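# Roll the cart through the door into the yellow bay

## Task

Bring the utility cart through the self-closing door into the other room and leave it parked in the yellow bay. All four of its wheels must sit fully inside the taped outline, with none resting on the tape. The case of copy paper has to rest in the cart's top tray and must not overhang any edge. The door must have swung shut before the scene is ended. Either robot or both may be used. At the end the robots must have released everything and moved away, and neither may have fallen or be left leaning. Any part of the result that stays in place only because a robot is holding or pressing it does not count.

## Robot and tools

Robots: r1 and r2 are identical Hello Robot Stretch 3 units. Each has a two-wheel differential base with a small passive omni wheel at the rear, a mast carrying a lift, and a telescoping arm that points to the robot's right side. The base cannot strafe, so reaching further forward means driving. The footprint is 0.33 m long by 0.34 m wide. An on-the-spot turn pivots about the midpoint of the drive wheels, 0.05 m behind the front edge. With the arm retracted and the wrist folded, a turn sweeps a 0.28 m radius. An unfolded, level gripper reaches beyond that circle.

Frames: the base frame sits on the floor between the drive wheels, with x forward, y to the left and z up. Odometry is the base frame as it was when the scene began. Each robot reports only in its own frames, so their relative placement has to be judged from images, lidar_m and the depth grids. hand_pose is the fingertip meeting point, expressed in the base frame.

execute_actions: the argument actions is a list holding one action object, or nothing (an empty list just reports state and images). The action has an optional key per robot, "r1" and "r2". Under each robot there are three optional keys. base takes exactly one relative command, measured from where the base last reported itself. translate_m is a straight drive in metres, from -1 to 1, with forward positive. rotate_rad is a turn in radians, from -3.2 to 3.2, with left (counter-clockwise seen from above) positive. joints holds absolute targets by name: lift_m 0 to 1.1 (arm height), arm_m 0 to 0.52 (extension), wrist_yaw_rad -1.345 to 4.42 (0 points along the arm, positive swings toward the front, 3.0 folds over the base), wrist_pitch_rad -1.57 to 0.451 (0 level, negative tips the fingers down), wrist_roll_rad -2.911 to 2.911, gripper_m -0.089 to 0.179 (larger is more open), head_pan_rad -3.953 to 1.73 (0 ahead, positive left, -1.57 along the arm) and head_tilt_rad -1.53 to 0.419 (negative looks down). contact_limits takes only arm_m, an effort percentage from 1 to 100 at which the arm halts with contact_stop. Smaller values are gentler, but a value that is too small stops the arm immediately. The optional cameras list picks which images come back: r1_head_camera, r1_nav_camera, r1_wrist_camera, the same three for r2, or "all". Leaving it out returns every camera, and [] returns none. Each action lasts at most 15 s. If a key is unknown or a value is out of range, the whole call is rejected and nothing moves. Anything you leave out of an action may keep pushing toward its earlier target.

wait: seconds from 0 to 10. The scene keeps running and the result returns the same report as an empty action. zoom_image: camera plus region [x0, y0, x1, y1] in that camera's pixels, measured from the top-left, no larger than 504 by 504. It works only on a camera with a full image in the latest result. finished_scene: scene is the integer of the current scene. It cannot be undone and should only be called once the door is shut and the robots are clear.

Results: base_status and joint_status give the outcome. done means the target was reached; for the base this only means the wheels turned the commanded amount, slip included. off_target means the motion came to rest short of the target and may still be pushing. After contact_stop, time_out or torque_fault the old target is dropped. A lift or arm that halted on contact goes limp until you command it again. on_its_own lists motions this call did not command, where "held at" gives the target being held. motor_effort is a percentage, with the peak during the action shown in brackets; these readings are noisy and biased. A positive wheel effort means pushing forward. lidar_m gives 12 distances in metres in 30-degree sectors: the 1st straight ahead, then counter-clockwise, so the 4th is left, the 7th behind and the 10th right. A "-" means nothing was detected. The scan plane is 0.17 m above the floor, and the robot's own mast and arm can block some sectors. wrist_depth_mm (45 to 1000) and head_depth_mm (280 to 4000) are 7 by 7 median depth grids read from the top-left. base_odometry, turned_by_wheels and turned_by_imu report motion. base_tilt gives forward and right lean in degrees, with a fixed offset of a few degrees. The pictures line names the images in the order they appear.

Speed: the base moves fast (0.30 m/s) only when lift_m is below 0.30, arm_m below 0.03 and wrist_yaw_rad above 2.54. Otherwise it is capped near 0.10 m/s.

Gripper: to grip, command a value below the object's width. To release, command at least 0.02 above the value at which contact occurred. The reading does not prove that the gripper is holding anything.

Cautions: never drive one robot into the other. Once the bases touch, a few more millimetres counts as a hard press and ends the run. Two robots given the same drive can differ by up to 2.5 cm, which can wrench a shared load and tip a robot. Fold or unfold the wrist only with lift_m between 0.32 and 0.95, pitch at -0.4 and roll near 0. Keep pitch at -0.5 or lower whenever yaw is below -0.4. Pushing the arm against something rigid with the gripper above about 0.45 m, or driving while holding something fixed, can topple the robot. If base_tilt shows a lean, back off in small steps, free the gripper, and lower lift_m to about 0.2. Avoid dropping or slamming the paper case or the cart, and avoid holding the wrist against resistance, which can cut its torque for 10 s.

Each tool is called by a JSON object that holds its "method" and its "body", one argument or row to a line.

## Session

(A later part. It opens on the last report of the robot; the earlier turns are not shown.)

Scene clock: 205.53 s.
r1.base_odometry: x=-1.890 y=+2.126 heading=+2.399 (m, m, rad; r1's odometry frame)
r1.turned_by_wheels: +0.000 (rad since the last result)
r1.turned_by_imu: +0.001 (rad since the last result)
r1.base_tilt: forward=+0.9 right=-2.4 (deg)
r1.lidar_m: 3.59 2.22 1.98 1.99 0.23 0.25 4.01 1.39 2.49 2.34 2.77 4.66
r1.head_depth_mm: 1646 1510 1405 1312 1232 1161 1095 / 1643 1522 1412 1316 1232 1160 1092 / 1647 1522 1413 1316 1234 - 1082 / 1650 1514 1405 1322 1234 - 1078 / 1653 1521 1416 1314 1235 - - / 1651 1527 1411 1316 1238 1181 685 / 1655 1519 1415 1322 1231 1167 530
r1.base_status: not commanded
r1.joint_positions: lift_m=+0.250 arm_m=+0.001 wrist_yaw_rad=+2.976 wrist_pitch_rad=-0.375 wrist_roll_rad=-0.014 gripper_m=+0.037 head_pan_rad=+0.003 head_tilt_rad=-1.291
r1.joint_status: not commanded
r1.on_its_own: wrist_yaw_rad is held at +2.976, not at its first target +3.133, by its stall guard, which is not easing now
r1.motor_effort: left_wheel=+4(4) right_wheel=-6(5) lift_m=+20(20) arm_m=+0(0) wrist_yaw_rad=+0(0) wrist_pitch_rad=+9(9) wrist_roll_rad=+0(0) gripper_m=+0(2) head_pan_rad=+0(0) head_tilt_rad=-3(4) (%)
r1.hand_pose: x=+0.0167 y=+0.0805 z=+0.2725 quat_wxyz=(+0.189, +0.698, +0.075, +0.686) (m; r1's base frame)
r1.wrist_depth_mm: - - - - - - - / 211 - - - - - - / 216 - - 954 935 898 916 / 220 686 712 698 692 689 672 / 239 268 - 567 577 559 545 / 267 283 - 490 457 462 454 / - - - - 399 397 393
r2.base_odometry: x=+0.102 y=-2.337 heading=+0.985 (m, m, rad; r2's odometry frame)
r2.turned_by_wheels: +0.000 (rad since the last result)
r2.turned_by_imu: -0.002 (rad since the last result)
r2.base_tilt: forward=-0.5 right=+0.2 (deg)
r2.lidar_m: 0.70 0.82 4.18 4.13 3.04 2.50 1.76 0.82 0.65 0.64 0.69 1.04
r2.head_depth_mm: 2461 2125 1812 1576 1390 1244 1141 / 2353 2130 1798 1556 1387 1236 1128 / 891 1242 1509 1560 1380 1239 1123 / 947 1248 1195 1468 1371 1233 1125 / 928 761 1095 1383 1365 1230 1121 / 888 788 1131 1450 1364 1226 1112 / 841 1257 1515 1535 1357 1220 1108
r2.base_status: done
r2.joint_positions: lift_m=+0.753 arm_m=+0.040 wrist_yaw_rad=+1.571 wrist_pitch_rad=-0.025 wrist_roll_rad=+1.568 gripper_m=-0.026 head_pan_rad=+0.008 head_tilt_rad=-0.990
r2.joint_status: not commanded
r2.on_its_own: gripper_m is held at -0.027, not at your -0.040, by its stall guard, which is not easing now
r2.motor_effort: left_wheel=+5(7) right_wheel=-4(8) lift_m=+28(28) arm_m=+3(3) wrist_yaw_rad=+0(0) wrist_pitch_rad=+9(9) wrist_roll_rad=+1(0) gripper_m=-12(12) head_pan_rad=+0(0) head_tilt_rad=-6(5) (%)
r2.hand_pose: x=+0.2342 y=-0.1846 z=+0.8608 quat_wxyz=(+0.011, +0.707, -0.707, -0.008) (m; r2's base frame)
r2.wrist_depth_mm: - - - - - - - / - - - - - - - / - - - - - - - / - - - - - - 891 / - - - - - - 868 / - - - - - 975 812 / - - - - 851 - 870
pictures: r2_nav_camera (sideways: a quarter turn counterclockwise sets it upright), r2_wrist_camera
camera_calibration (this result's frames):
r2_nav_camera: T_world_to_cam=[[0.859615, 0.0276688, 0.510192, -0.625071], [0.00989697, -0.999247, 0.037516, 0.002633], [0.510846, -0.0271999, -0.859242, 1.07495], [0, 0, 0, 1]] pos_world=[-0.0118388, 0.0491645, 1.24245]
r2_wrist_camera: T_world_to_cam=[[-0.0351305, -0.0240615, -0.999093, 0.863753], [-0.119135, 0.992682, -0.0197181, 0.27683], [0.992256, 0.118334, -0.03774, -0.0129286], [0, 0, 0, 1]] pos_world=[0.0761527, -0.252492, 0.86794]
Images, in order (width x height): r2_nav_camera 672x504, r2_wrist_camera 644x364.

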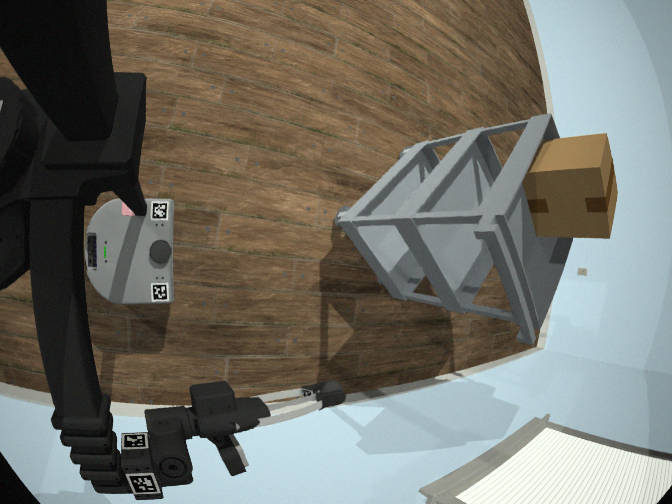

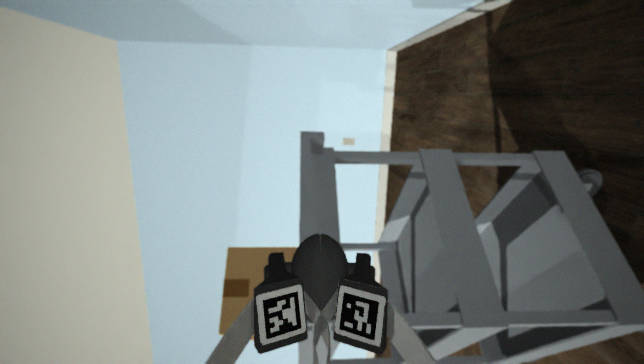

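{"method": "execute_actions", "body": {
  "actions": [
    {"r2":{"base":{"rotate_rad":0.17},"joints":{"lift_m":1.0,"arm_m":0,"wrist_pitch_rad":-0.7,"gripper_m":0.1}}}
  ],
  "cameras": []
}}

{"method": "execute_actions", "body": {
  "actions": [
    {"r2":{"base":{"translate_m":0.52}}}
  ],
  "cameras": ["r2_nav_camera","r2_wrist_camera"]
}}

Scene clock: 212.00 s.
r1.base_odometry: x=-1.890 y=+2.126 heading=+2.399 (m, m, rad; r1's odometry frame)
r1.turned_by_wheels: +0.000 (rad since the last result)
r1.turned_by_imu: +0.001 (rad since the last result)
r1.base_tilt: forward=+0.9 right=-2.5 (deg)
r1.lidar_m: 3.58 2.22 1.98 1.99 0.23 0.25 4.03 1.39 2.49 2.34 2.77 4.64
r1.head_depth_mm: 1649 1519 1409 1311 1231 1159 1091 / 1653 1520 1411 1315 1233 1159 1093 / 1648 1519 1410 1317 1236 - 1082 / 1653 1521 1410 1315 1235 - 1079 / 1650 1520 1414 1318 1235 - - / 1655 1525 1408 1317 1233 1177 687 / 1655 1529 1413 1315 1239 1163 529
r1.base_status: not commanded
r1.joint_positions: lift_m=+0.250 arm_m=+0.001 wrist_yaw_rad=+2.976 wrist_pitch_rad=-0.375 wrist_roll_rad=-0.014 gripper_m=+0.037 head_pan_rad=+0.003 head_tilt_rad=-1.291
r1.joint_status: not commanded
r1.on_its_own: wrist_yaw_rad is held at +2.976, not at its first target +3.133, by its stall guard, which is not easing now
r1.motor_effort: left_wheel=+4(4) right_wheel=-5(5) lift_m=+19(19) arm_m=+0(0) wrist_yaw_rad=+0(1) wrist_pitch_rad=+9(9) wrist_roll_rad=+0(0) gripper_m=-1(1) head_pan_rad=+1(0) head_tilt_rad=-3(3) (%)
r1.hand_pose: x=+0.0167 y=+0.0805 z=+0.2725 quat_wxyz=(+0.189, +0.698, +0.075, +0.686) (m; r1's base frame)
r1.wrist_depth_mm: - - - - - - - / 211 - - - - - - / 216 - - 956 925 915 892 / 221 675 721 711 695 682 672 / 238 267 - 566 584 554 542 / 265 280 - 494 447 463 457 / - - - - 401 396 394
r2.base_odometry: x=+0.102 y=-2.337 heading=+1.155 (m, m, rad; r2's odometry frame)
r2.turned_by_wheels: +0.170 (rad since the last result)
r2.turned_by_imu: +0.173 (rad since the last result)
r2.base_tilt: forward=-0.3 right=+0.3 (deg)
r2.lidar_m: 0.69 1.24 4.14 4.16 2.49 2.47 1.24 0.74 0.64 0.64 0.75 0.87
r2.head_depth_mm: 894 2015 1802 1573 1385 1260 1130 / 956 1232 1323 1535 1378 1239 1120 / 950 1227 1171 1467 1377 1236 1122 / 914 742 1045 1391 1375 1231 1124 / 871 1240 1183 1489 1376 1231 1116 / 906 1299 1661 1539 1359 1224 1112 / 2274 2018 1754 1522 1358 1221 1108
r2.base_status: done
r2.joint_positions: lift_m=+1.000 arm_m=+0.000 wrist_yaw_rad=+1.571 wrist_pitch_rad=-0.709 wrist_roll_rad=+1.568 gripper_m=+0.100 head_pan_rad=+0.008 head_tilt_rad=-0.990
r2.joint_status: all done
r2.motor_effort: left_wheel=-4(10) right_wheel=+3(9) lift_m=+29(31) arm_m=-3(6) wrist_yaw_rad=-1(1) wrist_pitch_rad=+3(7) wrist_roll_rad=+1(1) gripper_m=+1(92) head_pan_rad=+0(1) head_tilt_rad=-6(6) (%)
r2.hand_pose: x=+0.1573 y=-0.1454 z=+0.9533 quat_wxyz=(+0.247, +0.663, -0.663, -0.244) (m; r2's base frame)
r2.wrist_depth_mm: - - - - - 937 799 / - 838 - - - 955 811 / - 775 - - - 957 827 / 836 827 - - - 958 825 / 765 823 - - - 970 836 / 923 951 - - - 957 840 / - - - - - 954 840
pictures: none
No camera images: the call's "cameras" was empty. Leave "cameras" out to get every camera's image.

Scene clock: 218.13 s.
r1.base_odometry: x=-1.890 y=+2.126 heading=+2.399 (m, m, rad; r1's odometry frame)
r1.turned_by_wheels: +0.000 (rad since the last result)
r1.turned_by_imu: +0.001 (rad since the last result)
r1.base_tilt: forward=+0.9 right=-2.5 (deg)
r1.lidar_m: 3.58 2.22 1.98 1.99 0.23 0.25 4.02 1.40 2.49 2.76 2.52 4.64
r1.head_depth_mm: 1639 1513 1408 1312 1231 1161 1096 / 1656 1517 1413 1320 1234 1162 1094 / 1655 1515 1410 1313 1232 - 1084 / 1651 1525 1409 1312 1232 - 1075 / 1656 1518 1413 1319 1234 - - / 1659 1522 1412 1313 1238 1175 688 / 1658 1521 1417 1320 1235 1165 529
r1.base_status: not commanded
r1.joint_positions: lift_m=+0.250 arm_m=+0.001 wrist_yaw_rad=+2.976 wrist_pitch_rad=-0.375 wrist_roll_rad=-0.014 gripper_m=+0.037 head_pan_rad=+0.003 head_tilt_rad=-1.291
r1.joint_status: not commanded
r1.on_its_own: wrist_yaw_rad is held at +2.976, not at its first target +3.133, by its stall guard, which is not easing now
r1.motor_effort: left_wheel=+5(4) right_wheel=-5(5) lift_m=+20(20) arm_m=+0(0) wrist_yaw_rad=+0(0) wrist_pitch_rad=+9(9) wrist_roll_rad=+0(0) gripper_m=-1(1) head_pan_rad=+0(0) head_tilt_rad=-3(3) (%)
r1.hand_pose: x=+0.0167 y=+0.0805 z=+0.2725 quat_wxyz=(+0.189, +0.698, +0.075, +0.686) (m; r1's base frame)
r1.wrist_depth_mm: - - - - - - - / 211 - - - - - - / 216 - - 954 925 901 888 / 219 685 724 701 696 688 679 / 238 266 - 564 575 558 549 / 265 283 - 498 448 461 453 / - - - - 398 394 395
r2.base_odometry: x=+0.312 y=-1.861 heading=+1.155 (m, m, rad; r2's odometry frame)
r2.turned_by_wheels: +0.000 (rad since the last result)
r2.turned_by_imu: +0.003 (rad since the last result)
r2.base_tilt: forward=-0.5 right=+0.2 (deg)
r2.lidar_m: 0.17 0.31 3.98 3.98 3.44 2.97 1.52 0.90 0.79 0.79 0.94 0.21
r2.head_depth_mm: 2500 740 676 590 899 1266 1125 / 2487 755 674 587 480 1222 1124 / 461 554 656 584 526 1025 1123 / 439 519 628 582 515 635 1121 / 424 489 595 579 532 1175 1119 / 412 461 579 589 1302 1229 1111 / 428 658 673 1457 1356 1215 1110
r2.base_status: done
r2.joint_positions: lift_m=+1.000 arm_m=+0.000 wrist_yaw_rad=+1.571 wrist_pitch_rad=-0.709 wrist_roll_rad=+1.568 gripper_m=+0.100 head_pan_rad=+0.008 head_tilt_rad=-0.990
r2.joint_status: not commanded
r2.motor_effort: left_wheel=-5(6) right_wheel=+3(9) lift_m=+28(28) arm_m=-3(3) wrist_yaw_rad=+0(0) wrist_pitch_rad=+3(3) wrist_roll_rad=+1(1) gripper_m=+1(0) head_pan_rad=-1(0) head_tilt_rad=-5(6) (%)
r2.hand_pose: x=+0.1573 y=-0.1454 z=+0.9533 quat_wxyz=(+0.247, +0.663, -0.663, -0.244) (m; r2's base frame)
r2.wrist_depth_mm: - - 414 513 - 951 786 / - - 488 346 664 903 801 / - - 525 322 654 871 827 / - 780 534 305 658 762 819 / 399 451 507 308 628 573 783 / 382 415 501 397 242 548 836 / 363 402 485 404 237 911 847
pictures: r2_nav_camera (sideways: a quarter turn counterclockwise sets it upright), r2_wrist_camera
camera_calibration (this result's frames):
r2_nav_camera: T_world_to_cam=[[0.859615, 0.0276685, 0.510192, -0.625071], [0.00989667, -0.999247, 0.037516, 0.002633], [0.510846, -0.0272001, -0.859242, 1.07495], [0, 0, 0, 1]] pos_world=[-0.0118388, 0.0491645, 1.24245]
r2_wrist_camera: T_world_to_cam=[[-0.658274, -0.0238344, -0.752401, 0.817271], [-0.104173, 0.992766, 0.0596918, 0.15258], [0.745536, 0.117673, -0.655995, 0.690317], [0, 0, 0, 1]] pos_world=[0.0392269, -0.213229, 1.05865]
Images, in order (width x height): r2_nav_camera 672x504, r2_wrist_camera 644x364.

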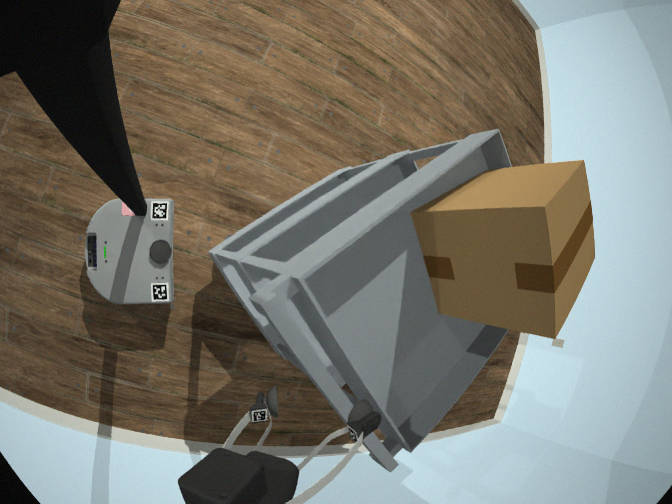

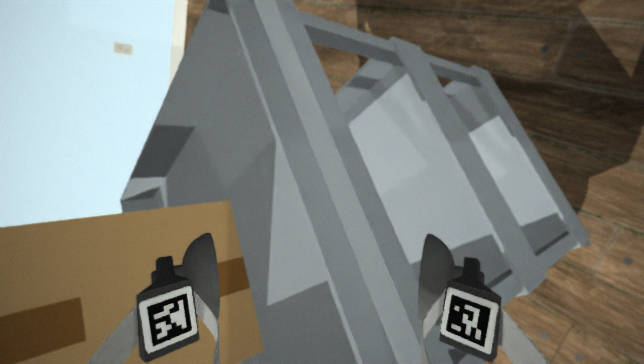

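{"method": "execute_actions", "body": {
  "actions": [
    {"r2":{"base":{"translate_m":0.08},"joints":{"lift_m":0.9,"arm_m":0.03}}}
  ],
  "cameras": ["r2_wrist_camera"]
}}

{"method": "execute_actions", "body": {
  "actions": [
    {"r2":{"joints":{"gripper_m":-0.02}}}
  ],
  "cameras": []
}}

{"method": "execute_actions", "body": {
  "actions": [
    {"r2":{"base":{"translate_m":-0.4}}}
  ],
  "cameras": []
}}

{"method": "execute_actions", "body": {
  "actions": [
    {"r2":{"base":{"rotate_rad":-0.35}}}
  ],
  "cameras": []
}}

{"method": "execute_actions", "body": {
  "actions": [
    {"r2":{"base":{"translate_m":-0.3}}}
  ],
  "cameras": ["r2_nav_camera","r2_wrist_camera"]
}}

Scene clock: 223.33 s.
r1.base_odometry: x=-1.890 y=+2.126 heading=+2.399 (m, m, rad; r1's odometry frame)
r1.turned_by_wheels: +0.000 (rad since the last result)
r1.turned_by_imu: +0.001 (rad since the last result)
r1.base_tilt: forward=+0.9 right=-2.4 (deg)
r1.lidar_m: 3.60 2.22 1.99 1.98 0.23 0.25 4.02 1.39 2.49 2.76 2.57 4.64
r1.head_depth_mm: 1643 1514 1406 1313 1232 1159 1092 / 1655 1523 1406 1311 1231 1159 1094 / 1648 1511 1410 1320 1238 - 1083 / 1656 1523 1409 1314 1234 - 1084 / 1662 1518 1408 1314 1234 - - / 1654 1522 1406 1319 1234 1178 686 / 1649 1525 1414 1320 1240 1166 529
r1.base_status: not commanded
r1.joint_positions: lift_m=+0.250 arm_m=+0.001 wrist_yaw_rad=+2.976 wrist_pitch_rad=-0.375 wrist_roll_rad=-0.014 gripper_m=+0.037 head_pan_rad=+0.003 head_tilt_rad=-1.291
r1.joint_status: not commanded
r1.on_its_own: wrist_yaw_rad is held at +2.976, not at its first target +3.133, by its stall guard, which is not easing now
r1.motor_effort: left_wheel=+4(5) right_wheel=-5(6) lift_m=+20(19) arm_m=+0(0) wrist_yaw_rad=+0(0) wrist_pitch_rad=+9(9) wrist_roll_rad=+0(0) gripper_m=-1(0) head_pan_rad=+0(0) head_tilt_rad=-4(3) (%)
r1.hand_pose: x=+0.0167 y=+0.0805 z=+0.2725 quat_wxyz=(+0.189, +0.698, +0.075, +0.686) (m; r1's base frame)
r1.wrist_depth_mm: - - - - - - - / 211 - - - - - - / 216 - - 922 924 916 884 / 220 678 719 700 699 683 673 / 239 264 - 568 585 549 551 / 268 284 - 494 454 468 456 / - - - - 400 395 392
r2.base_odometry: x=+0.345 y=-1.788 heading=+1.155 (m, m, rad; r2's odometry frame)
r2.turned_by_wheels: +0.000 (rad since the last result)
r2.turned_by_imu: +0.000 (rad since the last result)
r2.base_tilt: forward=-0.4 right=+0.3 (deg)
r2.lidar_m: 0.15 0.17 3.97 3.97 3.43 3.04 1.57 0.93 0.81 0.81 0.36 0.15
r2.head_depth_mm: 2466 2127 662 588 530 409 1127 / 2472 720 673 586 518 707 1095 / 406 453 571 584 517 479 370 / 401 424 525 581 514 462 409 / 396 400 486 568 513 483 1111 / 395 377 454 558 538 1205 1111 / 392 379 633 608 1339 1216 1108
r2.base_status: done
r2.joint_positions: lift_m=+0.900 arm_m=+0.030 wrist_yaw_rad=+1.571 wrist_pitch_rad=-0.709 wrist_roll_rad=+1.568 gripper_m=+0.100 head_pan_rad=+0.008 head_tilt_rad=-0.990
r2.joint_status: all done
r2.motor_effort: left_wheel=-4(7) right_wheel=+3(6) lift_m=+23(22) arm_m=+3(7) wrist_yaw_rad=+1(1) wrist_pitch_rad=+3(3) wrist_roll_rad=+1(1) gripper_m=+1(1) head_pan_rad=+0(0) head_tilt_rad=-6(6) (%)
r2.hand_pose: x=+0.1572 y=-0.1747 z=+0.8534 quat_wxyz=(+0.247, +0.663, -0.663, -0.245) (m; r2's base frame)
r2.wrist_depth_mm: - 333 190 409 969 860 734 / - 391 182 - 533 799 730 / - 451 213 615 544 737 739 / - 518 208 164 552 488 725 / - 574 202 154 557 469 671 / 335 366 191 146 582 446 584 / 319 354 341 142 532 439 714
pictures: r2_wrist_camera
camera_calibration (this result's frames):
r2_wrist_camera: T_world_to_cam=[[-0.658657, -0.023834, -0.752066, 0.741168], [-0.104142, 0.992766, 0.0597449, 0.187549], [0.745202, 0.117673, -0.656375, 0.628718], [0, 0, 0, 1]] pos_world=[0.0391861, -0.24251, 0.958877]
Images, in order (width x height): r2_wrist_camera 644x364.

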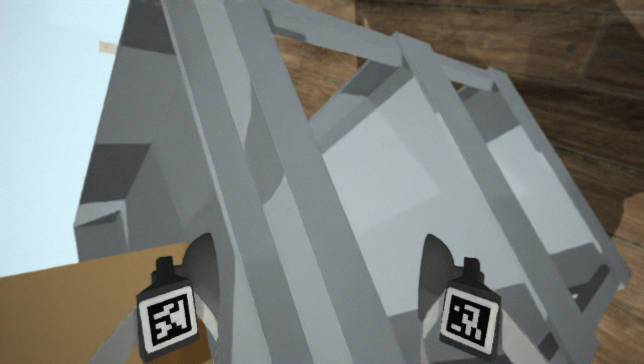

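Scene clock: 225.03 s.
r1.base_odometry: x=-1.890 y=+2.126 heading=+2.399 (m, m, rad; r1's odometry frame)
r1.turned_by_wheels: +0.000 (rad since the last result)
r1.turned_by_imu: +0.000 (rad since the last result)
r1.base_tilt: forward=+0.9 right=-2.5 (deg)
r1.lidar_m: 3.61 2.22 1.98 1.99 0.23 0.25 4.03 1.39 2.49 2.77 2.56 4.66
r1.head_depth_mm: 1643 1518 1407 1318 1231 1156 1095 / 1648 1522 1418 1315 1233 1157 1092 / 1650 1522 1416 1317 1232 - 1086 / 1657 1513 1410 1321 1232 - 1079 / 1651 1519 1417 1314 1234 - - / 1643 1532 1409 1324 1239 1175 686 / 1649 1522 1415 1321 1235 1164 529
r1.base_status: not commanded
r1.joint_positions: lift_m=+0.250 arm_m=+0.001 wrist_yaw_rad=+2.976 wrist_pitch_rad=-0.375 wrist_roll_rad=-0.014 gripper_m=+0.037 head_pan_rad=+0.003 head_tilt_rad=-1.291
r1.joint_status: not commanded
r1.on_its_own: wrist_yaw_rad is held at +2.976, not at its first target +3.133, by its stall guard, which is not easing now
r1.motor_effort: left_wheel=+4(4) right_wheel=-6(5) lift_m=+19(19) arm_m=+0(0) wrist_yaw_rad=-1(0) wrist_pitch_rad=+9(9) wrist_roll_rad=+0(0) gripper_m=-1(0) head_pan_rad=+1(0) head_tilt_rad=-3(3) (%)
r1.hand_pose: x=+0.0167 y=+0.0805 z=+0.2725 quat_wxyz=(+0.189, +0.698, +0.075, +0.686) (m; r1's base frame)
r1.wrist_depth_mm: - - - - - - - / 211 - - - - - - / 215 - - 959 934 909 898 / 220 669 716 719 699 685 682 / 238 265 - 565 578 552 546 / 267 281 - 497 462 461 457 / - - - - 397 396 391
r2.base_odometry: x=+0.345 y=-1.788 heading=+1.155 (m, m, rad; r2's odometry frame)
r2.turned_by_wheels: +0.000 (rad since the last result)
r2.turned_by_imu: +0.000 (rad since the last result)
r2.base_tilt: forward=-0.5 right=+0.2 (deg)
r2.lidar_m: 0.16 0.17 3.95 3.97 3.41 3.04 1.56 0.93 0.81 0.81 0.36 0.15
r2.head_depth_mm: 2472 2123 662 589 528 405 1126 / 2465 722 672 586 519 710 1093 / 407 453 570 585 517 479 370 / 400 424 524 581 514 463 407 / 397 400 487 568 513 482 1111 / 395 377 453 557 538 1208 1111 / 392 379 632 608 1338 1219 1109
r2.base_status: not commanded
r2.joint_positions: lift_m=+0.900 arm_m=+0.030 wrist_yaw_rad=+1.576 wrist_pitch_rad=-0.723 wrist_roll_rad=+1.537 gripper_m=-0.019 head_pan_rad=+0.008 head_tilt_rad=-0.990
r2.joint_status: all done
r2.motor_effort: left_wheel=-5(5) right_wheel=+3(3) lift_m=+27(27) arm_m=+3(3) wrist_yaw_rad=-6(6) wrist_pitch_rad=+8(10) wrist_roll_rad=+16(16) gripper_m=-30(98) head_pan_rad=-1(1) head_tilt_rad=-6(6) (%)
r2.hand_pose: x=+0.1546 y=-0.1739 z=+0.8508 quat_wxyz=(+0.263, +0.667, -0.655, -0.238) (m; r2's base frame)
r2.wrist_depth_mm: - 333 187 412 - 867 733 / - 393 179 - 534 818 736 / - 444 207 612 536 761 744 / - 523 205 166 545 680 728 / - 491 207 154 532 475 707 / 332 377 382 146 507 449 673 / 318 358 321 139 525 445 731
pictures: none
No camera images: the call's "cameras" was empty. Leave "cameras" out to get every camera's image.

Scene clock: 230.33 s.
r1.base_odometry: x=-1.890 y=+2.126 heading=+2.399 (m, m, rad; r1's odometry frame)
r1.turned_by_wheels: +0.000 (rad since the last result)
r1.turned_by_imu: +0.001 (rad since the last result)
r1.base_tilt: forward=+0.8 right=-2.5 (deg)
r1.lidar_m: 3.59 2.21 1.98 1.99 0.23 0.25 4.02 1.39 2.49 2.77 2.40 4.65
r1.head_depth_mm: 1645 1515 1410 1313 1229 1159 1096 / 1654 1519 1411 1313 1230 1158 1097 / 1640 1522 1415 1316 1230 - 1080 / 1642 1519 1413 1320 1231 - 1077 / 1652 1529 1411 1320 1233 - - / 1655 1520 1412 1321 1233 1177 687 / 1655 1524 1418 1322 1239 1163 528
r1.base_status: not commanded
r1.joint_positions: lift_m=+0.250 arm_m=+0.001 wrist_yaw_rad=+2.976 wrist_pitch_rad=-0.375 wrist_roll_rad=-0.014 gripper_m=+0.037 head_pan_rad=+0.003 head_tilt_rad=-1.291
r1.joint_status: not commanded
r1.on_its_own: wrist_yaw_rad is held at +2.976, not at its first target +3.133, by its stall guard, which is not easing now
r1.motor_effort: left_wheel=+5(4) right_wheel=-7(6) lift_m=+20(19) arm_m=+0(0) wrist_yaw_rad=+0(0) wrist_pitch_rad=+9(9) wrist_roll_rad=+0(0) gripper_m=-1(1) head_pan_rad=+0(1) head_tilt_rad=-3(4) (%)
r1.hand_pose: x=+0.0167 y=+0.0805 z=+0.2725 quat_wxyz=(+0.189, +0.698, +0.075, +0.686) (m; r1's base frame)
r1.wrist_depth_mm: - - - - - - - / 213 - - - - - - / 216 - - 939 937 927 906 / 220 675 728 700 696 704 668 / 238 267 - 563 578 554 552 / 268 283 - 496 452 461 455 / - - - - 400 395 392
r2.base_odometry: x=+0.183 y=-2.154 heading=+1.155 (m, m, rad; r2's odometry frame)
r2.turned_by_wheels: +0.000 (rad since the last result)
r2.turned_by_imu: -0.002 (rad since the last result)
r2.base_tilt: forward=-0.5 right=+0.2 (deg)
r2.lidar_m: 0.49 0.88 4.08 4.08 4.62 2.66 1.35 0.79 0.70 0.70 0.82 0.62
r2.head_depth_mm: 2584 723 1697 1566 1388 1224 1127 / 903 792 1084 1349 1382 1241 1121 / 898 788 1055 1238 1356 1234 1123 / 754 783 619 962 1308 1226 1123 / 718 779 1067 1291 1346 1225 1123 / 751 796 1154 1493 1365 1226 1113 / 905 1923 1751 1534 1363 1221 1110
r2.base_status: done
r2.joint_positions: lift_m=+0.900 arm_m=+0.030 wrist_yaw_rad=+1.568 wrist_pitch_rad=-0.709 wrist_roll_rad=+1.565 gripper_m=-0.016 head_pan_rad=+0.008 head_tilt_rad=-0.990
r2.joint_status: not commanded
r2.motor_effort: left_wheel=-3(11) right_wheel=+4(9) lift_m=+24(28) arm_m=+2(3) wrist_yaw_rad=+4(15) wrist_pitch_rad=+3(22) wrist_roll_rad=+2(17) gripper_m=-9(30) head_pan_rad=+0(0) head_tilt_rad=-6(5) (%)
r2.hand_pose: x=+0.1573 y=-0.1754 z=+0.8535 quat_wxyz=(+0.247, +0.663, -0.663, -0.244) (m; r2's base frame)
r2.wrist_depth_mm: - - - - - 852 723 / - 594 - - - 873 725 / - 545 931 - - 859 737 / - 511 - - - 891 741 / 630 487 - 788 - 903 752 / 599 440 949 - - 902 762 / 845 879 - - - 920 763
pictures: none
No camera images: the call's "cameras" was empty. Leave "cameras" out to get every camera's image.

Scene clock: 231.83 s.
r1.base_odometry: x=-1.890 y=+2.126 heading=+2.399 (m, m, rad; r1's odometry frame)
r1.turned_by_wheels: +0.000 (rad since the last result)
r1.turned_by_imu: +0.000 (rad since the last result)
r1.base_tilt: forward=+0.9 right=-2.6 (deg)
r1.lidar_m: 3.61 2.22 1.98 1.99 0.23 0.25 4.01 1.39 2.49 2.76 2.40 4.65
r1.head_depth_mm: 1649 1523 1408 1312 1231 1163 1097 / 1646 1519 1413 1321 1234 1155 1094 / 1650 1519 1411 1312 1238 - 1081 / 1650 1524 1411 1316 1233 - 1079 / 1654 1525 1410 1313 1236 - - / 1657 1525 1414 1314 1239 1179 687 / 1649 1524 1410 1317 1241 1162 529
r1.base_status: not commanded
r1.joint_positions: lift_m=+0.250 arm_m=+0.001 wrist_yaw_rad=+2.976 wrist_pitch_rad=-0.375 wrist_roll_rad=-0.014 gripper_m=+0.037 head_pan_rad=+0.003 head_tilt_rad=-1.291
r1.joint_status: not commanded
r1.on_its_own: wrist_yaw_rad is held at +2.976, not at its first target +3.133, by its stall guard, which is not easing now
r1.motor_effort: left_wheel=+4(4) right_wheel=-6(6) lift_m=+20(20) arm_m=+0(0) wrist_yaw_rad=+0(0) wrist_pitch_rad=+9(9) wrist_roll_rad=+0(1) gripper_m=-1(1) head_pan_rad=+0(1) head_tilt_rad=-3(3) (%)
r1.hand_pose: x=+0.0167 y=+0.0805 z=+0.2725 quat_wxyz=(+0.189, +0.698, +0.075, +0.686) (m; r1's base frame)
r1.wrist_depth_mm: - - - - - - - / 211 - - - - - - / 217 - - 962 922 911 904 / 221 685 722 704 697 690 679 / 238 266 - 565 573 561 542 / 267 283 - 497 452 461 457 / - - - - 400 398 391
r2.base_odometry: x=+0.183 y=-2.154 heading=+0.805 (m, m, rad; r2's odometry frame)
r2.turned_by_wheels: -0.350 (rad since the last result)
r2.turned_by_imu: -0.355 (rad since the last result)
r2.base_tilt: forward=-0.4 right=+0.1 (deg)
r2.lidar_m: 0.53 0.49 4.25 4.07 2.55 2.81 2.66 1.06 0.74 0.70 0.72 0.93
r2.head_depth_mm: 1649 1679 1700 1560 1386 1222 1127 / 2212 2068 1807 1564 1384 1246 1121 / 2547 2001 1796 1556 1374 1230 1120 / 873 744 1102 1420 1374 1234 1125 / 884 705 1088 1283 1324 1230 1122 / 907 774 602 934 1257 1221 1112 / 764 770 646 998 1336 1222 1108
r2.base_status: done
r2.joint_positions: lift_m=+0.900 arm_m=+0.030 wrist_yaw_rad=+1.568 wrist_pitch_rad=-0.709 wrist_roll_rad=+1.565 gripper_m=-0.016 head_pan_rad=+0.008 head_tilt_rad=-0.990
r2.joint_status: not commanded
r2.motor_effort: left_wheel=+5(11) right_wheel=-4(7) lift_m=+25(24) arm_m=+2(2) wrist_yaw_rad=+1(3) wrist_pitch_rad=+3(3) wrist_roll_rad=+1(2) gripper_m=-10(9) head_pan_rad=+0(0) head_tilt_rad=-6(6) (%)
r2.hand_pose: x=+0.1572 y=-0.1753 z=+0.8534 quat_wxyz=(+0.248, +0.663, -0.663, -0.244) (m; r2's base frame)
r2.wrist_depth_mm: - - - - - 859 722 / - - - - - 859 735 / - - - - - 874 740 / - - - - - 884 752 / - 668 959 - - 877 744 / - 579 - - - 896 762 / - 535 - 789 - 900 765
pictures: none
No camera images: the call's "cameras" was empty. Leave "cameras" out to get every camera's image.

Scene clock: 236.13 s.
r1.base_odometry: x=-1.890 y=+2.126 heading=+2.399 (m, m, rad; r1's odometry frame)
r1.turned_by_wheels: +0.000 (rad since the last result)
r1.turned_by_imu: +0.001 (rad since the last result)
r1.base_tilt: forward=+0.9 right=-2.5 (deg)
r1.lidar_m: 3.58 2.22 1.98 1.99 0.23 0.25 4.04 1.39 2.49 2.22 2.77 4.65
r1.head_depth_mm: 1646 1510 1416 1311 1230 1161 1093 / 1641 1531 1410 1316 1231 1157 1097 / 1656 1520 1409 1319 1237 - 1085 / 1641 1507 1410 1318 1237 - 1080 / 1646 1526 1404 1317 1234 - - / 1648 1525 1417 1318 1232 1175 687 / 1646 1524 1421 1315 1237 1164 529
r1.base_status: not commanded
r1.joint_positions: lift_m=+0.250 arm_m=+0.001 wrist_yaw_rad=+2.976 wrist_pitch_rad=-0.375 wrist_roll_rad=-0.014 gripper_m=+0.037 head_pan_rad=+0.003 head_tilt_rad=-1.291
r1.joint_status: not commanded
r1.on_its_own: wrist_yaw_rad is held at +2.976, not at its first target +3.133, by its stall guard, which is not easing now
r1.motor_effort: left_wheel=+4(5) right_wheel=-7(6) lift_m=+19(19) arm_m=+0(0) wrist_yaw_rad=+0(0) wrist_pitch_rad=+9(9) wrist_roll_rad=+0(0) gripper_m=-1(1) head_pan_rad=+0(1) head_tilt_rad=-3(3) (%)
r1.hand_pose: x=+0.0167 y=+0.0805 z=+0.2725 quat_wxyz=(+0.189, +0.698, +0.075, +0.686) (m; r1's base frame)
r1.wrist_depth_mm: - - - - - - - / 210 - - - - - - / 216 - - 951 935 895 886 / 220 687 722 707 695 691 667 / 239 264 - 571 585 555 546 / 268 283 - 499 455 465 456 / - - - - 403 397 394
r2.base_odometry: x=-0.025 y=-2.370 heading=+0.805 (m, m, rad; r2's odometry frame)
r2.turned_by_wheels: +0.000 (rad since the last result)
r2.turned_by_imu: -0.001 (rad since the last result)
r2.base_tilt: forward=-0.4 right=+0.1 (deg)
r2.lidar_m: 0.78 0.83 4.31 4.06 2.61 2.50 2.36 1.10 0.76 0.72 0.74 0.96
r2.head_depth_mm: 1685 1730 1725 1568 1384 1224 1128 / 2249 2073 1791 1570 1380 1239 1122 / 2467 2108 1792 1556 1378 1231 1119 / 1005 1277 1596 1552 1375 1232 1126 / 855 1298 1466 1490 1365 1227 1124 / 934 888 1152 1452 1365 1227 1112 / 919 1234 1455 1530 1355 1225 1107
r2.base_status: done
r2.joint_positions: lift_m=+0.900 arm_m=+0.030 wrist_yaw_rad=+1.568 wrist_pitch_rad=-0.709 wrist_roll_rad=+1.565 gripper_m=-0.016 head_pan_rad=+0.008 head_tilt_rad=-0.990
r2.joint_status: not commanded
r2.motor_effort: left_wheel=+5(6) right_wheel=-4(9) lift_m=+24(25) arm_m=+2(2) wrist_yaw_rad=+1(3) wrist_pitch_rad=+3(3) wrist_roll_rad=+2(2) gripper_m=-10(10) head_pan_rad=+0(0) head_tilt_rad=-5(6) (%)
r2.hand_pose: x=+0.1572 y=-0.1753 z=+0.8534 quat_wxyz=(+0.248, +0.663, -0.663, -0.244) (m; r2's base frame)
r2.wrist_depth_mm: - - - - - 865 726 / - - - - - 863 727 / - - - - - 867 736 / - - - - - 876 753 / - - - - - 873 756 / - - - - - 888 753 / 826 724 - - - 886 764
pictures: r2_nav_camera (sideways: a quarter turn counterclockwise sets it upright), r2_wrist_camera
camera_calibration (this result's frames):
r2_nav_camera: T_world_to_cam=[[0.859618, 0.0276686, 0.510187, -0.625065], [0.00989693, -0.999247, 0.0375159, 0.00263301], [0.510841, -0.0272001, -0.859245, 1.07495], [0, 0, 0, 1]] pos_world=[-0.0118392, 0.0491645, 1.24245]
r2_wrist_camera: T_world_to_cam=[[-0.658549, -0.0245729, -0.752136, 0.741064], [-0.10331, 0.992956, 0.0580145, 0.189506], [0.745412, 0.115909, -0.656449, 0.628461], [0, 0, 0, 1]] pos_world=[0.0391424, -0.242805, 0.95894]
Images, in order (width x height): r2_nav_camera 672x504, r2_wrist_camera 644x364.

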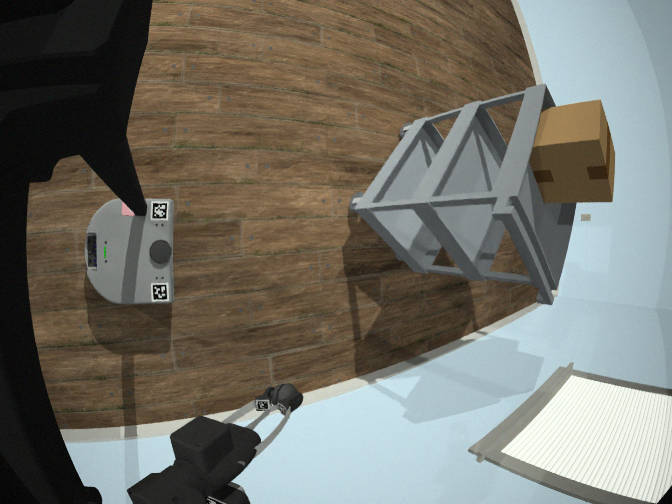

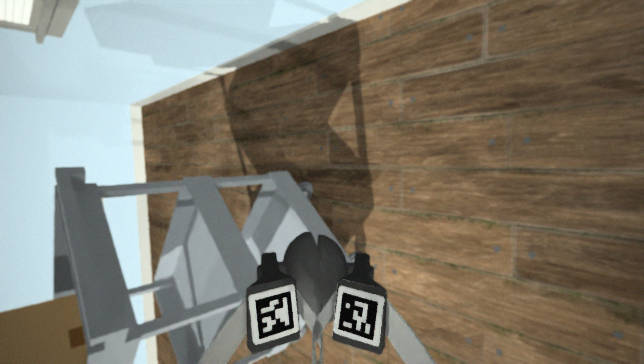

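{"method": "execute_actions", "body": {
  "actions": [
    {"r2":{"base":{"rotate_rad":1.2},"joints":{"arm_m":0,"wrist_pitch_rad":0,"wrist_roll_rad":0,"gripper_m":0.15}}}
  ],
  "cameras": []
}}

{"method": "execute_actions", "body": {
  "actions": [
    {"r2":{"base":{"translate_m":0.6},"joints":{"lift_m":0.26}}}
  ],
  "cameras": []
}}

{"method": "execute_actions", "body": {
  "actions": [
    {"r2":{"base":{"rotate_rad":-1.55}}}
  ],
  "cameras": []
}}

{"method": "execute_actions", "body": {
  "actions": [
    {"r2":{"base":{"translate_m":0.3}}}
  ],
  "cameras": ["r2_nav_camera","r2_wrist_camera"]
}}

Scene clock: 243.47 s.
r1.base_odometry: x=-1.890 y=+2.126 heading=+2.399 (m, m, rad; r1's odometry frame)
r1.turned_by_wheels: +0.000 (rad since the last result)
r1.turned_by_imu: +0.001 (rad since the last result)
r1.base_tilt: forward=+0.8 right=-2.4 (deg)
r1.lidar_m: 3.62 2.22 1.98 1.99 0.23 0.25 4.01 1.39 2.48 2.29 2.77 4.63
r1.head_depth_mm: 1645 1520 1406 1316 1231 1163 1097 / 1637 1516 1405 1316 1231 1156 1094 / 1640 1517 1409 1316 1232 - 1083 / 1644 1524 1408 1317 1231 - 1076 / 1643 1521 1408 1321 1232 - - / 1654 1519 1415 1320 1233 1174 687 / 1654 1527 1412 1319 1239 1163 529
r1.base_status: not commanded
r1.joint_positions: lift_m=+0.250 arm_m=+0.001 wrist_yaw_rad=+2.976 wrist_pitch_rad=-0.375 wrist_roll_rad=-0.014 gripper_m=+0.037 head_pan_rad=+0.003 head_tilt_rad=-1.291
r1.joint_status: not commanded
r1.on_its_own: wrist_yaw_rad is held at +2.976, not at its first target +3.133, by its stall guard, which is not easing now
r1.motor_effort: left_wheel=+4(4) right_wheel=-6(6) lift_m=+19(20) arm_m=+0(0) wrist_yaw_rad=+0(0) wrist_pitch_rad=+9(9) wrist_roll_rad=-1(0) gripper_m=-1(2) head_pan_rad=+1(1) head_tilt_rad=-3(3) (%)
r1.hand_pose: x=+0.0167 y=+0.0805 z=+0.2725 quat_wxyz=(+0.189, +0.698, +0.075, +0.686) (m; r1's base frame)
r1.wrist_depth_mm: - - - - - - - / 210 - - - - - - / 217 - - 932 941 909 892 / 219 677 717 711 697 691 681 / 239 265 - 569 584 560 545 / 269 281 - 494 453 455 459 / - - - - 402 397 396
r2.base_odometry: x=-0.025 y=-2.370 heading=+2.005 (m, m, rad; r2's odometry frame)
r2.turned_by_wheels: +1.200 (rad since the last result)
r2.turned_by_imu: +1.219 (rad since the last result)
r2.base_tilt: forward=-0.4 right=+0.1 (deg)
r2.lidar_m: 4.12 4.06 2.37 2.40 2.07 0.93 0.73 0.72 0.77 1.14 0.78 1.06
r2.head_depth_mm: 2578 2122 1803 1574 1387 1238 1128 / 2584 2133 1786 1597 1382 1238 1125 / 2548 2106 1781 1569 1377 1235 1120 / 2540 2088 1784 1552 1374 1230 1123 / 2515 2079 1774 1537 1366 1223 1123 / 2500 2078 1769 1539 1356 1222 1111 / 2481 2054 1760 1529 1352 1225 1112
r2.base_status: done
r2.joint_positions: lift_m=+0.900 arm_m=+0.000 wrist_yaw_rad=+1.569 wrist_pitch_rad=-0.025 wrist_roll_rad=+0.008 gripper_m=+0.150 head_pan_rad=+0.008 head_tilt_rad=-0.990
r2.joint_status: all done
r2.motor_effort: left_wheel=-4(11) right_wheel=+3(7) lift_m=+24(24) arm_m=-3(1) wrist_yaw_rad=+2(3) wrist_pitch_rad=+9(8) wrist_roll_rad=-5(6) gripper_m=+1(92) head_pan_rad=+1(1) head_tilt_rad=-6(6) (%)
r2.hand_pose: x=+0.2342 y=-0.1459 z=+1.0083 quat_wxyz=(+0.505, +0.508, -0.496, +0.491) (m; r2's base frame)
r2.wrist_depth_mm: - - - - - - - / - - - - - - - / - - - - - - - / - - - - - - 956 / - - - - - - 794 / - - - - - - - / - - - - - - 948
pictures: none
No camera images: the call's "cameras" was empty. Leave "cameras" out to get every camera's image.

Scene clock: 250.73 s.
r1.base_odometry: x=-1.890 y=+2.126 heading=+2.399 (m, m, rad; r1's odometry frame)
r1.turned_by_wheels: +0.000 (rad since the last result)
r1.turned_by_imu: +0.001 (rad since the last result)
r1.base_tilt: forward=+0.8 right=-2.5 (deg)
r1.lidar_m: 3.56 2.22 1.98 1.99 0.23 0.25 4.03 1.39 2.49 2.76 1.99 4.65
r1.head_depth_mm: 1647 1520 1416 1313 1233 1158 1094 / 1653 1518 1409 1315 1235 1157 1097 / 1650 1514 1414 1310 1229 - 1085 / 1654 1516 1413 1317 1229 - 1075 / 1649 1519 1417 1316 1235 - - / 1643 1521 1407 1316 1238 1177 686 / 1653 1529 1415 1314 1239 1159 528
r1.base_status: not commanded
r1.joint_positions: lift_m=+0.250 arm_m=+0.001 wrist_yaw_rad=+2.976 wrist_pitch_rad=-0.375 wrist_roll_rad=-0.014 gripper_m=+0.037 head_pan_rad=+0.003 head_tilt_rad=-1.291
r1.joint_status: not commanded
r1.on_its_own: wrist_yaw_rad is held at +2.976, not at its first target +3.133, by its stall guard, which is not easing now
r1.motor_effort: left_wheel=+4(5) right_wheel=-6(6) lift_m=+20(20) arm_m=+0(0) wrist_yaw_rad=+0(0) wrist_pitch_rad=+9(9) wrist_roll_rad=+0(0) gripper_m=-1(0) head_pan_rad=+0(1) head_tilt_rad=-4(3) (%)
r1.hand_pose: x=+0.0167 y=+0.0805 z=+0.2725 quat_wxyz=(+0.189, +0.698, +0.075, +0.686) (m; r1's base frame)
r1.wrist_depth_mm: - - - - - - - / 210 - - - - - - / 216 - - 955 935 905 899 / 220 682 714 712 703 681 684 / 237 266 - 562 583 555 542 / 267 282 - 499 454 464 454 / - - - - 401 398 393
r2.base_odometry: x=-0.277 y=-1.826 heading=+2.005 (m, m, rad; r2's odometry frame)
r2.turned_by_wheels: +0.000 (rad since the last result)
r2.turned_by_imu: +0.003 (rad since the last result)
r2.base_tilt: forward=-0.4 right=+0.0 (deg)
r2.lidar_m: 3.56 3.50 2.09 2.52 2.63 1.64 1.29 1.27 1.36 0.67 0.79 3.45
r2.head_depth_mm: 2582 2126 1804 1565 1388 1245 1126 / 2563 2110 1795 1566 1386 1238 1121 / 2554 2105 1793 1554 1377 1232 1150 / 2553 2101 1778 1555 1367 1234 1126 / 2517 2072 1784 1550 1369 1224 1127 / 2507 2051 1770 1536 1362 1223 1112 / 2460 2068 1755 1536 1354 1220 1110
r2.base_status: done
r2.joint_positions: lift_m=+0.260 arm_m=+0.000 wrist_yaw_rad=+1.569 wrist_pitch_rad=-0.024 wrist_roll_rad=+0.008 gripper_m=+0.150 head_pan_rad=+0.008 head_tilt_rad=-0.990
r2.joint_status: all done
r2.motor_effort: left_wheel=-4(7) right_wheel=+3(7) lift_m=+23(25) arm_m=-3(3) wrist_yaw_rad=+2(2) wrist_pitch_rad=+8(9) wrist_roll_rad=-4(4) gripper_m=+1(0) head_pan_rad=-1(0) head_tilt_rad=-6(6) (%)
r2.hand_pose: x=+0.2342 y=-0.1459 z=+0.3686 quat_wxyz=(+0.505, +0.507, -0.496, +0.491) (m; r2's base frame)
r2.wrist_depth_mm: - - - - - - - / - - - - - - - / - - - - - - - / - - - - - - - / - - - - - - - / 922 909 910 922 911 - 920 / 720 663 692 695 707 675 752
pictures: none
No camera images: the call's "cameras" was empty. Leave "cameras" out to get every camera's image.

Scene clock: 254.13 s.
r1.base_odometry: x=-1.890 y=+2.126 heading=+2.399 (m, m, rad; r1's odometry frame)
r1.turned_by_wheels: +0.000 (rad since the last result)
r1.turned_by_imu: +0.000 (rad since the last result)
r1.base_tilt: forward=+0.8 right=-2.5 (deg)
r1.lidar_m: 3.60 2.22 1.98 1.99 0.23 0.25 4.02 1.39 2.49 2.76 1.98 4.66
r1.head_depth_mm: 1648 1516 1407 1314 1231 1161 1097 / 1642 1520 1406 1316 1231 1159 1098 / 1647 1514 1405 1318 1236 - 1081 / 1643 1517 1407 1318 1232 - 1076 / 1647 1516 1414 1314 1236 - - / 1655 1522 1414 1317 1236 1174 687 / 1652 1522 1414 1312 1236 1162 529
r1.base_status: not commanded
r1.joint_positions: lift_m=+0.250 arm_m=+0.001 wrist_yaw_rad=+2.976 wrist_pitch_rad=-0.375 wrist_roll_rad=-0.014 gripper_m=+0.037 head_pan_rad=+0.003 head_tilt_rad=-1.291
r1.joint_status: not commanded
r1.on_its_own: wrist_yaw_rad is held at +2.976, not at its first target +3.133, by its stall guard, which is not easing now
r1.motor_effort: left_wheel=+4(4) right_wheel=-5(5) lift_m=+20(20) arm_m=+0(0) wrist_yaw_rad=+0(0) wrist_pitch_rad=+9(9) wrist_roll_rad=+0(1) gripper_m=+0(1) head_pan_rad=+0(0) head_tilt_rad=-3(3) (%)
r1.hand_pose: x=+0.0167 y=+0.0805 z=+0.2725 quat_wxyz=(+0.189, +0.698, +0.075, +0.686) (m; r1's base frame)
r1.wrist_depth_mm: - - - - - - - / 211 - - - - - - / 216 - - 938 924 921 900 / 219 677 731 709 700 690 670 / 238 266 - 570 577 552 551 / 267 282 - 501 449 459 454 / - - - - 402 395 391
r2.base_odometry: x=-0.277 y=-1.826 heading=+0.455 (m, m, rad; r2's odometry frame)
r2.turned_by_wheels: -1.550 (rad since the last result)
r2.turned_by_imu: -1.574 (rad since the last result)
r2.base_tilt: forward=-0.4 right=+0.2 (deg)
r2.lidar_m: 0.68 0.80 3.48 3.57 3.53 2.09 2.56 2.61 1.63 1.29 1.27 0.67
r2.head_depth_mm: 1611 1782 1807 1565 1382 1248 1127 / 960 751 1748 1564 1384 1240 1124 / 950 761 1101 1369 1379 1236 1149 / 895 773 1116 1382 1370 1230 1125 / 762 788 1136 1412 1363 1226 1120 / 741 1205 1153 1433 1358 1221 1110 / 765 1177 1152 1473 1355 1216 1102
r2.base_status: done
r2.joint_positions: lift_m=+0.260 arm_m=+0.000 wrist_yaw_rad=+1.569 wrist_pitch_rad=-0.024 wrist_roll_rad=+0.008 gripper_m=+0.150 head_pan_rad=+0.008 head_tilt_rad=-0.990
r2.joint_status: not commanded
r2.motor_effort: left_wheel=+4(11) right_wheel=-4(8) lift_m=+23(23) arm_m=-3(3) wrist_yaw_rad=+1(2) wrist_pitch_rad=+8(8) wrist_roll_rad=-5(4) gripper_m=+0(1) head_pan_rad=+0(0) head_tilt_rad=-6(6) (%)
r2.hand_pose: x=+0.2342 y=-0.1459 z=+0.3686 quat_wxyz=(+0.505, +0.507, -0.496, +0.491) (m; r2's base frame)
r2.wrist_depth_mm: - - - - - - 920 / - 650 602 563 - - 937 / - - - - - - 939 / - - - - - - 928 / - 737 894 688 - - 961 / 912 857 817 636 907 - 903 / 730 660 699 665 705 676 740
pictures: none
No camera images: the call's "cameras" was empty. Leave "cameras" out to get every camera's image.

Scene clock: 258.40 s.
r1.base_odometry: x=-1.890 y=+2.126 heading=+2.399 (m, m, rad; r1's odometry frame)
r1.turned_by_wheels: +0.000 (rad since the last result)
r1.turned_by_imu: +0.001 (rad since the last result)
r1.base_tilt: forward=+0.9 right=-2.4 (deg)
r1.lidar_m: 3.61 2.22 1.98 1.99 0.23 0.25 4.02 1.39 2.48 2.76 2.27 4.65
r1.head_depth_mm: 1642 1515 1413 1313 1236 1156 1097 / 1652 1512 1408 1311 1230 1158 1092 / 1648 1516 1413 1317 1231 - 1084 / 1644 1529 1416 1314 1236 - 1079 / 1649 1521 1417 1318 1239 - - / 1642 1516 1410 1320 1234 1172 687 / 1648 1528 1408 1315 1234 1163 529
r1.base_status: not commanded
r1.joint_positions: lift_m=+0.250 arm_m=+0.001 wrist_yaw_rad=+2.976 wrist_pitch_rad=-0.375 wrist_roll_rad=-0.014 gripper_m=+0.037 head_pan_rad=+0.003 head_tilt_rad=-1.291
r1.joint_status: not commanded
r1.on_its_own: wrist_yaw_rad is held at +2.976, not at its first target +3.133, by its stall guard, which is not easing now
r1.motor_effort: left_wheel=+5(4) right_wheel=-6(7) lift_m=+19(20) arm_m=+0(0) wrist_yaw_rad=+0(0) wrist_pitch_rad=+9(9) wrist_roll_rad=-1(0) gripper_m=-1(1) head_pan_rad=+0(1) head_tilt_rad=-3(3) (%)
r1.hand_pose: x=+0.0167 y=+0.0805 z=+0.2725 quat_wxyz=(+0.189, +0.698, +0.075, +0.686) (m; r1's base frame)
r1.wrist_depth_mm: - - - - - - - / 210 - - - - - - / 216 - - 933 920 908 919 / 220 681 715 696 696 693 674 / 238 266 - 563 572 555 545 / 267 284 - 498 455 464 457 / - - - - 399 395 392
r2.base_odometry: x=-0.008 y=-1.694 heading=+0.455 (m, m, rad; r2's odometry frame)
r2.turned_by_wheels: +0.000 (rad since the last result)
r2.turned_by_imu: +0.002 (rad since the last result)
r2.base_tilt: forward=-0.4 right=+0.0 (deg)
r2.lidar_m: 0.39 0.46 3.18 3.69 3.65 2.37 2.77 2.88 1.48 1.16 1.15 0.39
r2.head_depth_mm: 1497 793 722 604 1392 1242 1128 / 1687 790 674 593 1355 1239 1120 / 1926 790 669 922 908 1217 1148 / 640 731 667 938 1120 1228 1122 / 499 577 621 947 1188 1226 1123 / 439 517 602 962 1234 1224 1109 / 452 550 633 964 1258 1220 1107
r2.base_status: done
r2.joint_positions: lift_m=+0.260 arm_m=+0.000 wrist_yaw_rad=+1.569 wrist_pitch_rad=-0.024 wrist_roll_rad=+0.008 gripper_m=+0.150 head_pan_rad=+0.008 head_tilt_rad=-0.990
r2.joint_status: not commanded
r2.motor_effort: left_wheel=+4(12) right_wheel=-4(4) lift_m=+23(23) arm_m=-3(3) wrist_yaw_rad=+1(2) wrist_pitch_rad=+8(8) wrist_roll_rad=-4(4) gripper_m=+0(0) head_pan_rad=+0(0) head_tilt_rad=-5(6) (%)
r2.hand_pose: x=+0.2342 y=-0.1459 z=+0.3686 quat_wxyz=(+0.505, +0.507, -0.496, +0.491) (m; r2's base frame)
r2.wrist_depth_mm: 336 304 282 259 - - 815 / 342 313 290 267 - - 841 / - - - 417 - - 832 / - - - - - - 834 / - 817 818 750 - - 839 / 593 606 603 564 865 - 835 / 411 367 458 442 695 672 741
pictures: r2_nav_camera (sideways: a quarter turn counterclockwise sets it upright), r2_wrist_camera
camera_calibration (this result's frames):
r2_nav_camera: T_world_to_cam=[[0.859618, 0.0276685, 0.510187, -0.625065], [0.00989681, -0.999247, 0.0375159, 0.00263301], [0.510841, -0.0272002, -0.859245, 1.07495], [0, 0, 0, 1]] pos_world=[-0.0118391, 0.0491645, 1.24245]
r2_wrist_camera: T_world_to_cam=[[-0.0107763, -0.999855, 0.0132133, -0.148246], [-0.142915, -0.0115383, -0.989668, 0.445365], [0.989676, -0.0125534, -0.14277, -0.0159022], [0, 0, 0, 1]] pos_world=[0.0777899, -0.143285, 0.440452]
Images, in order (width x height): r2_nav_camera 672x504, r2_wrist_camera 644x364.

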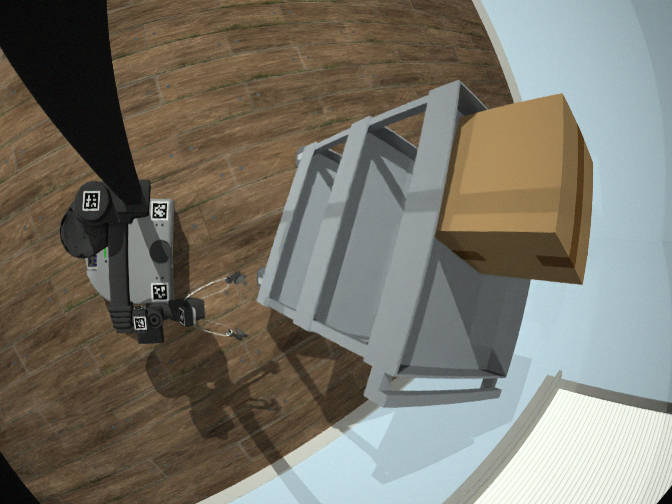

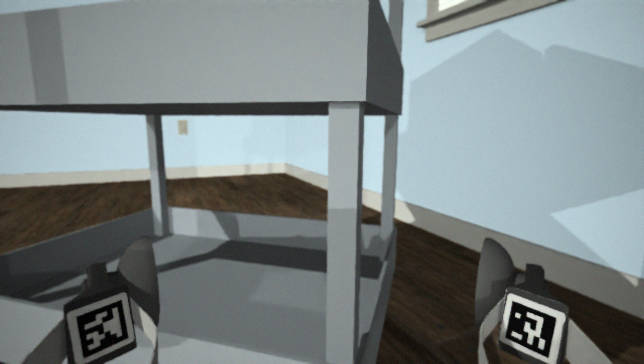

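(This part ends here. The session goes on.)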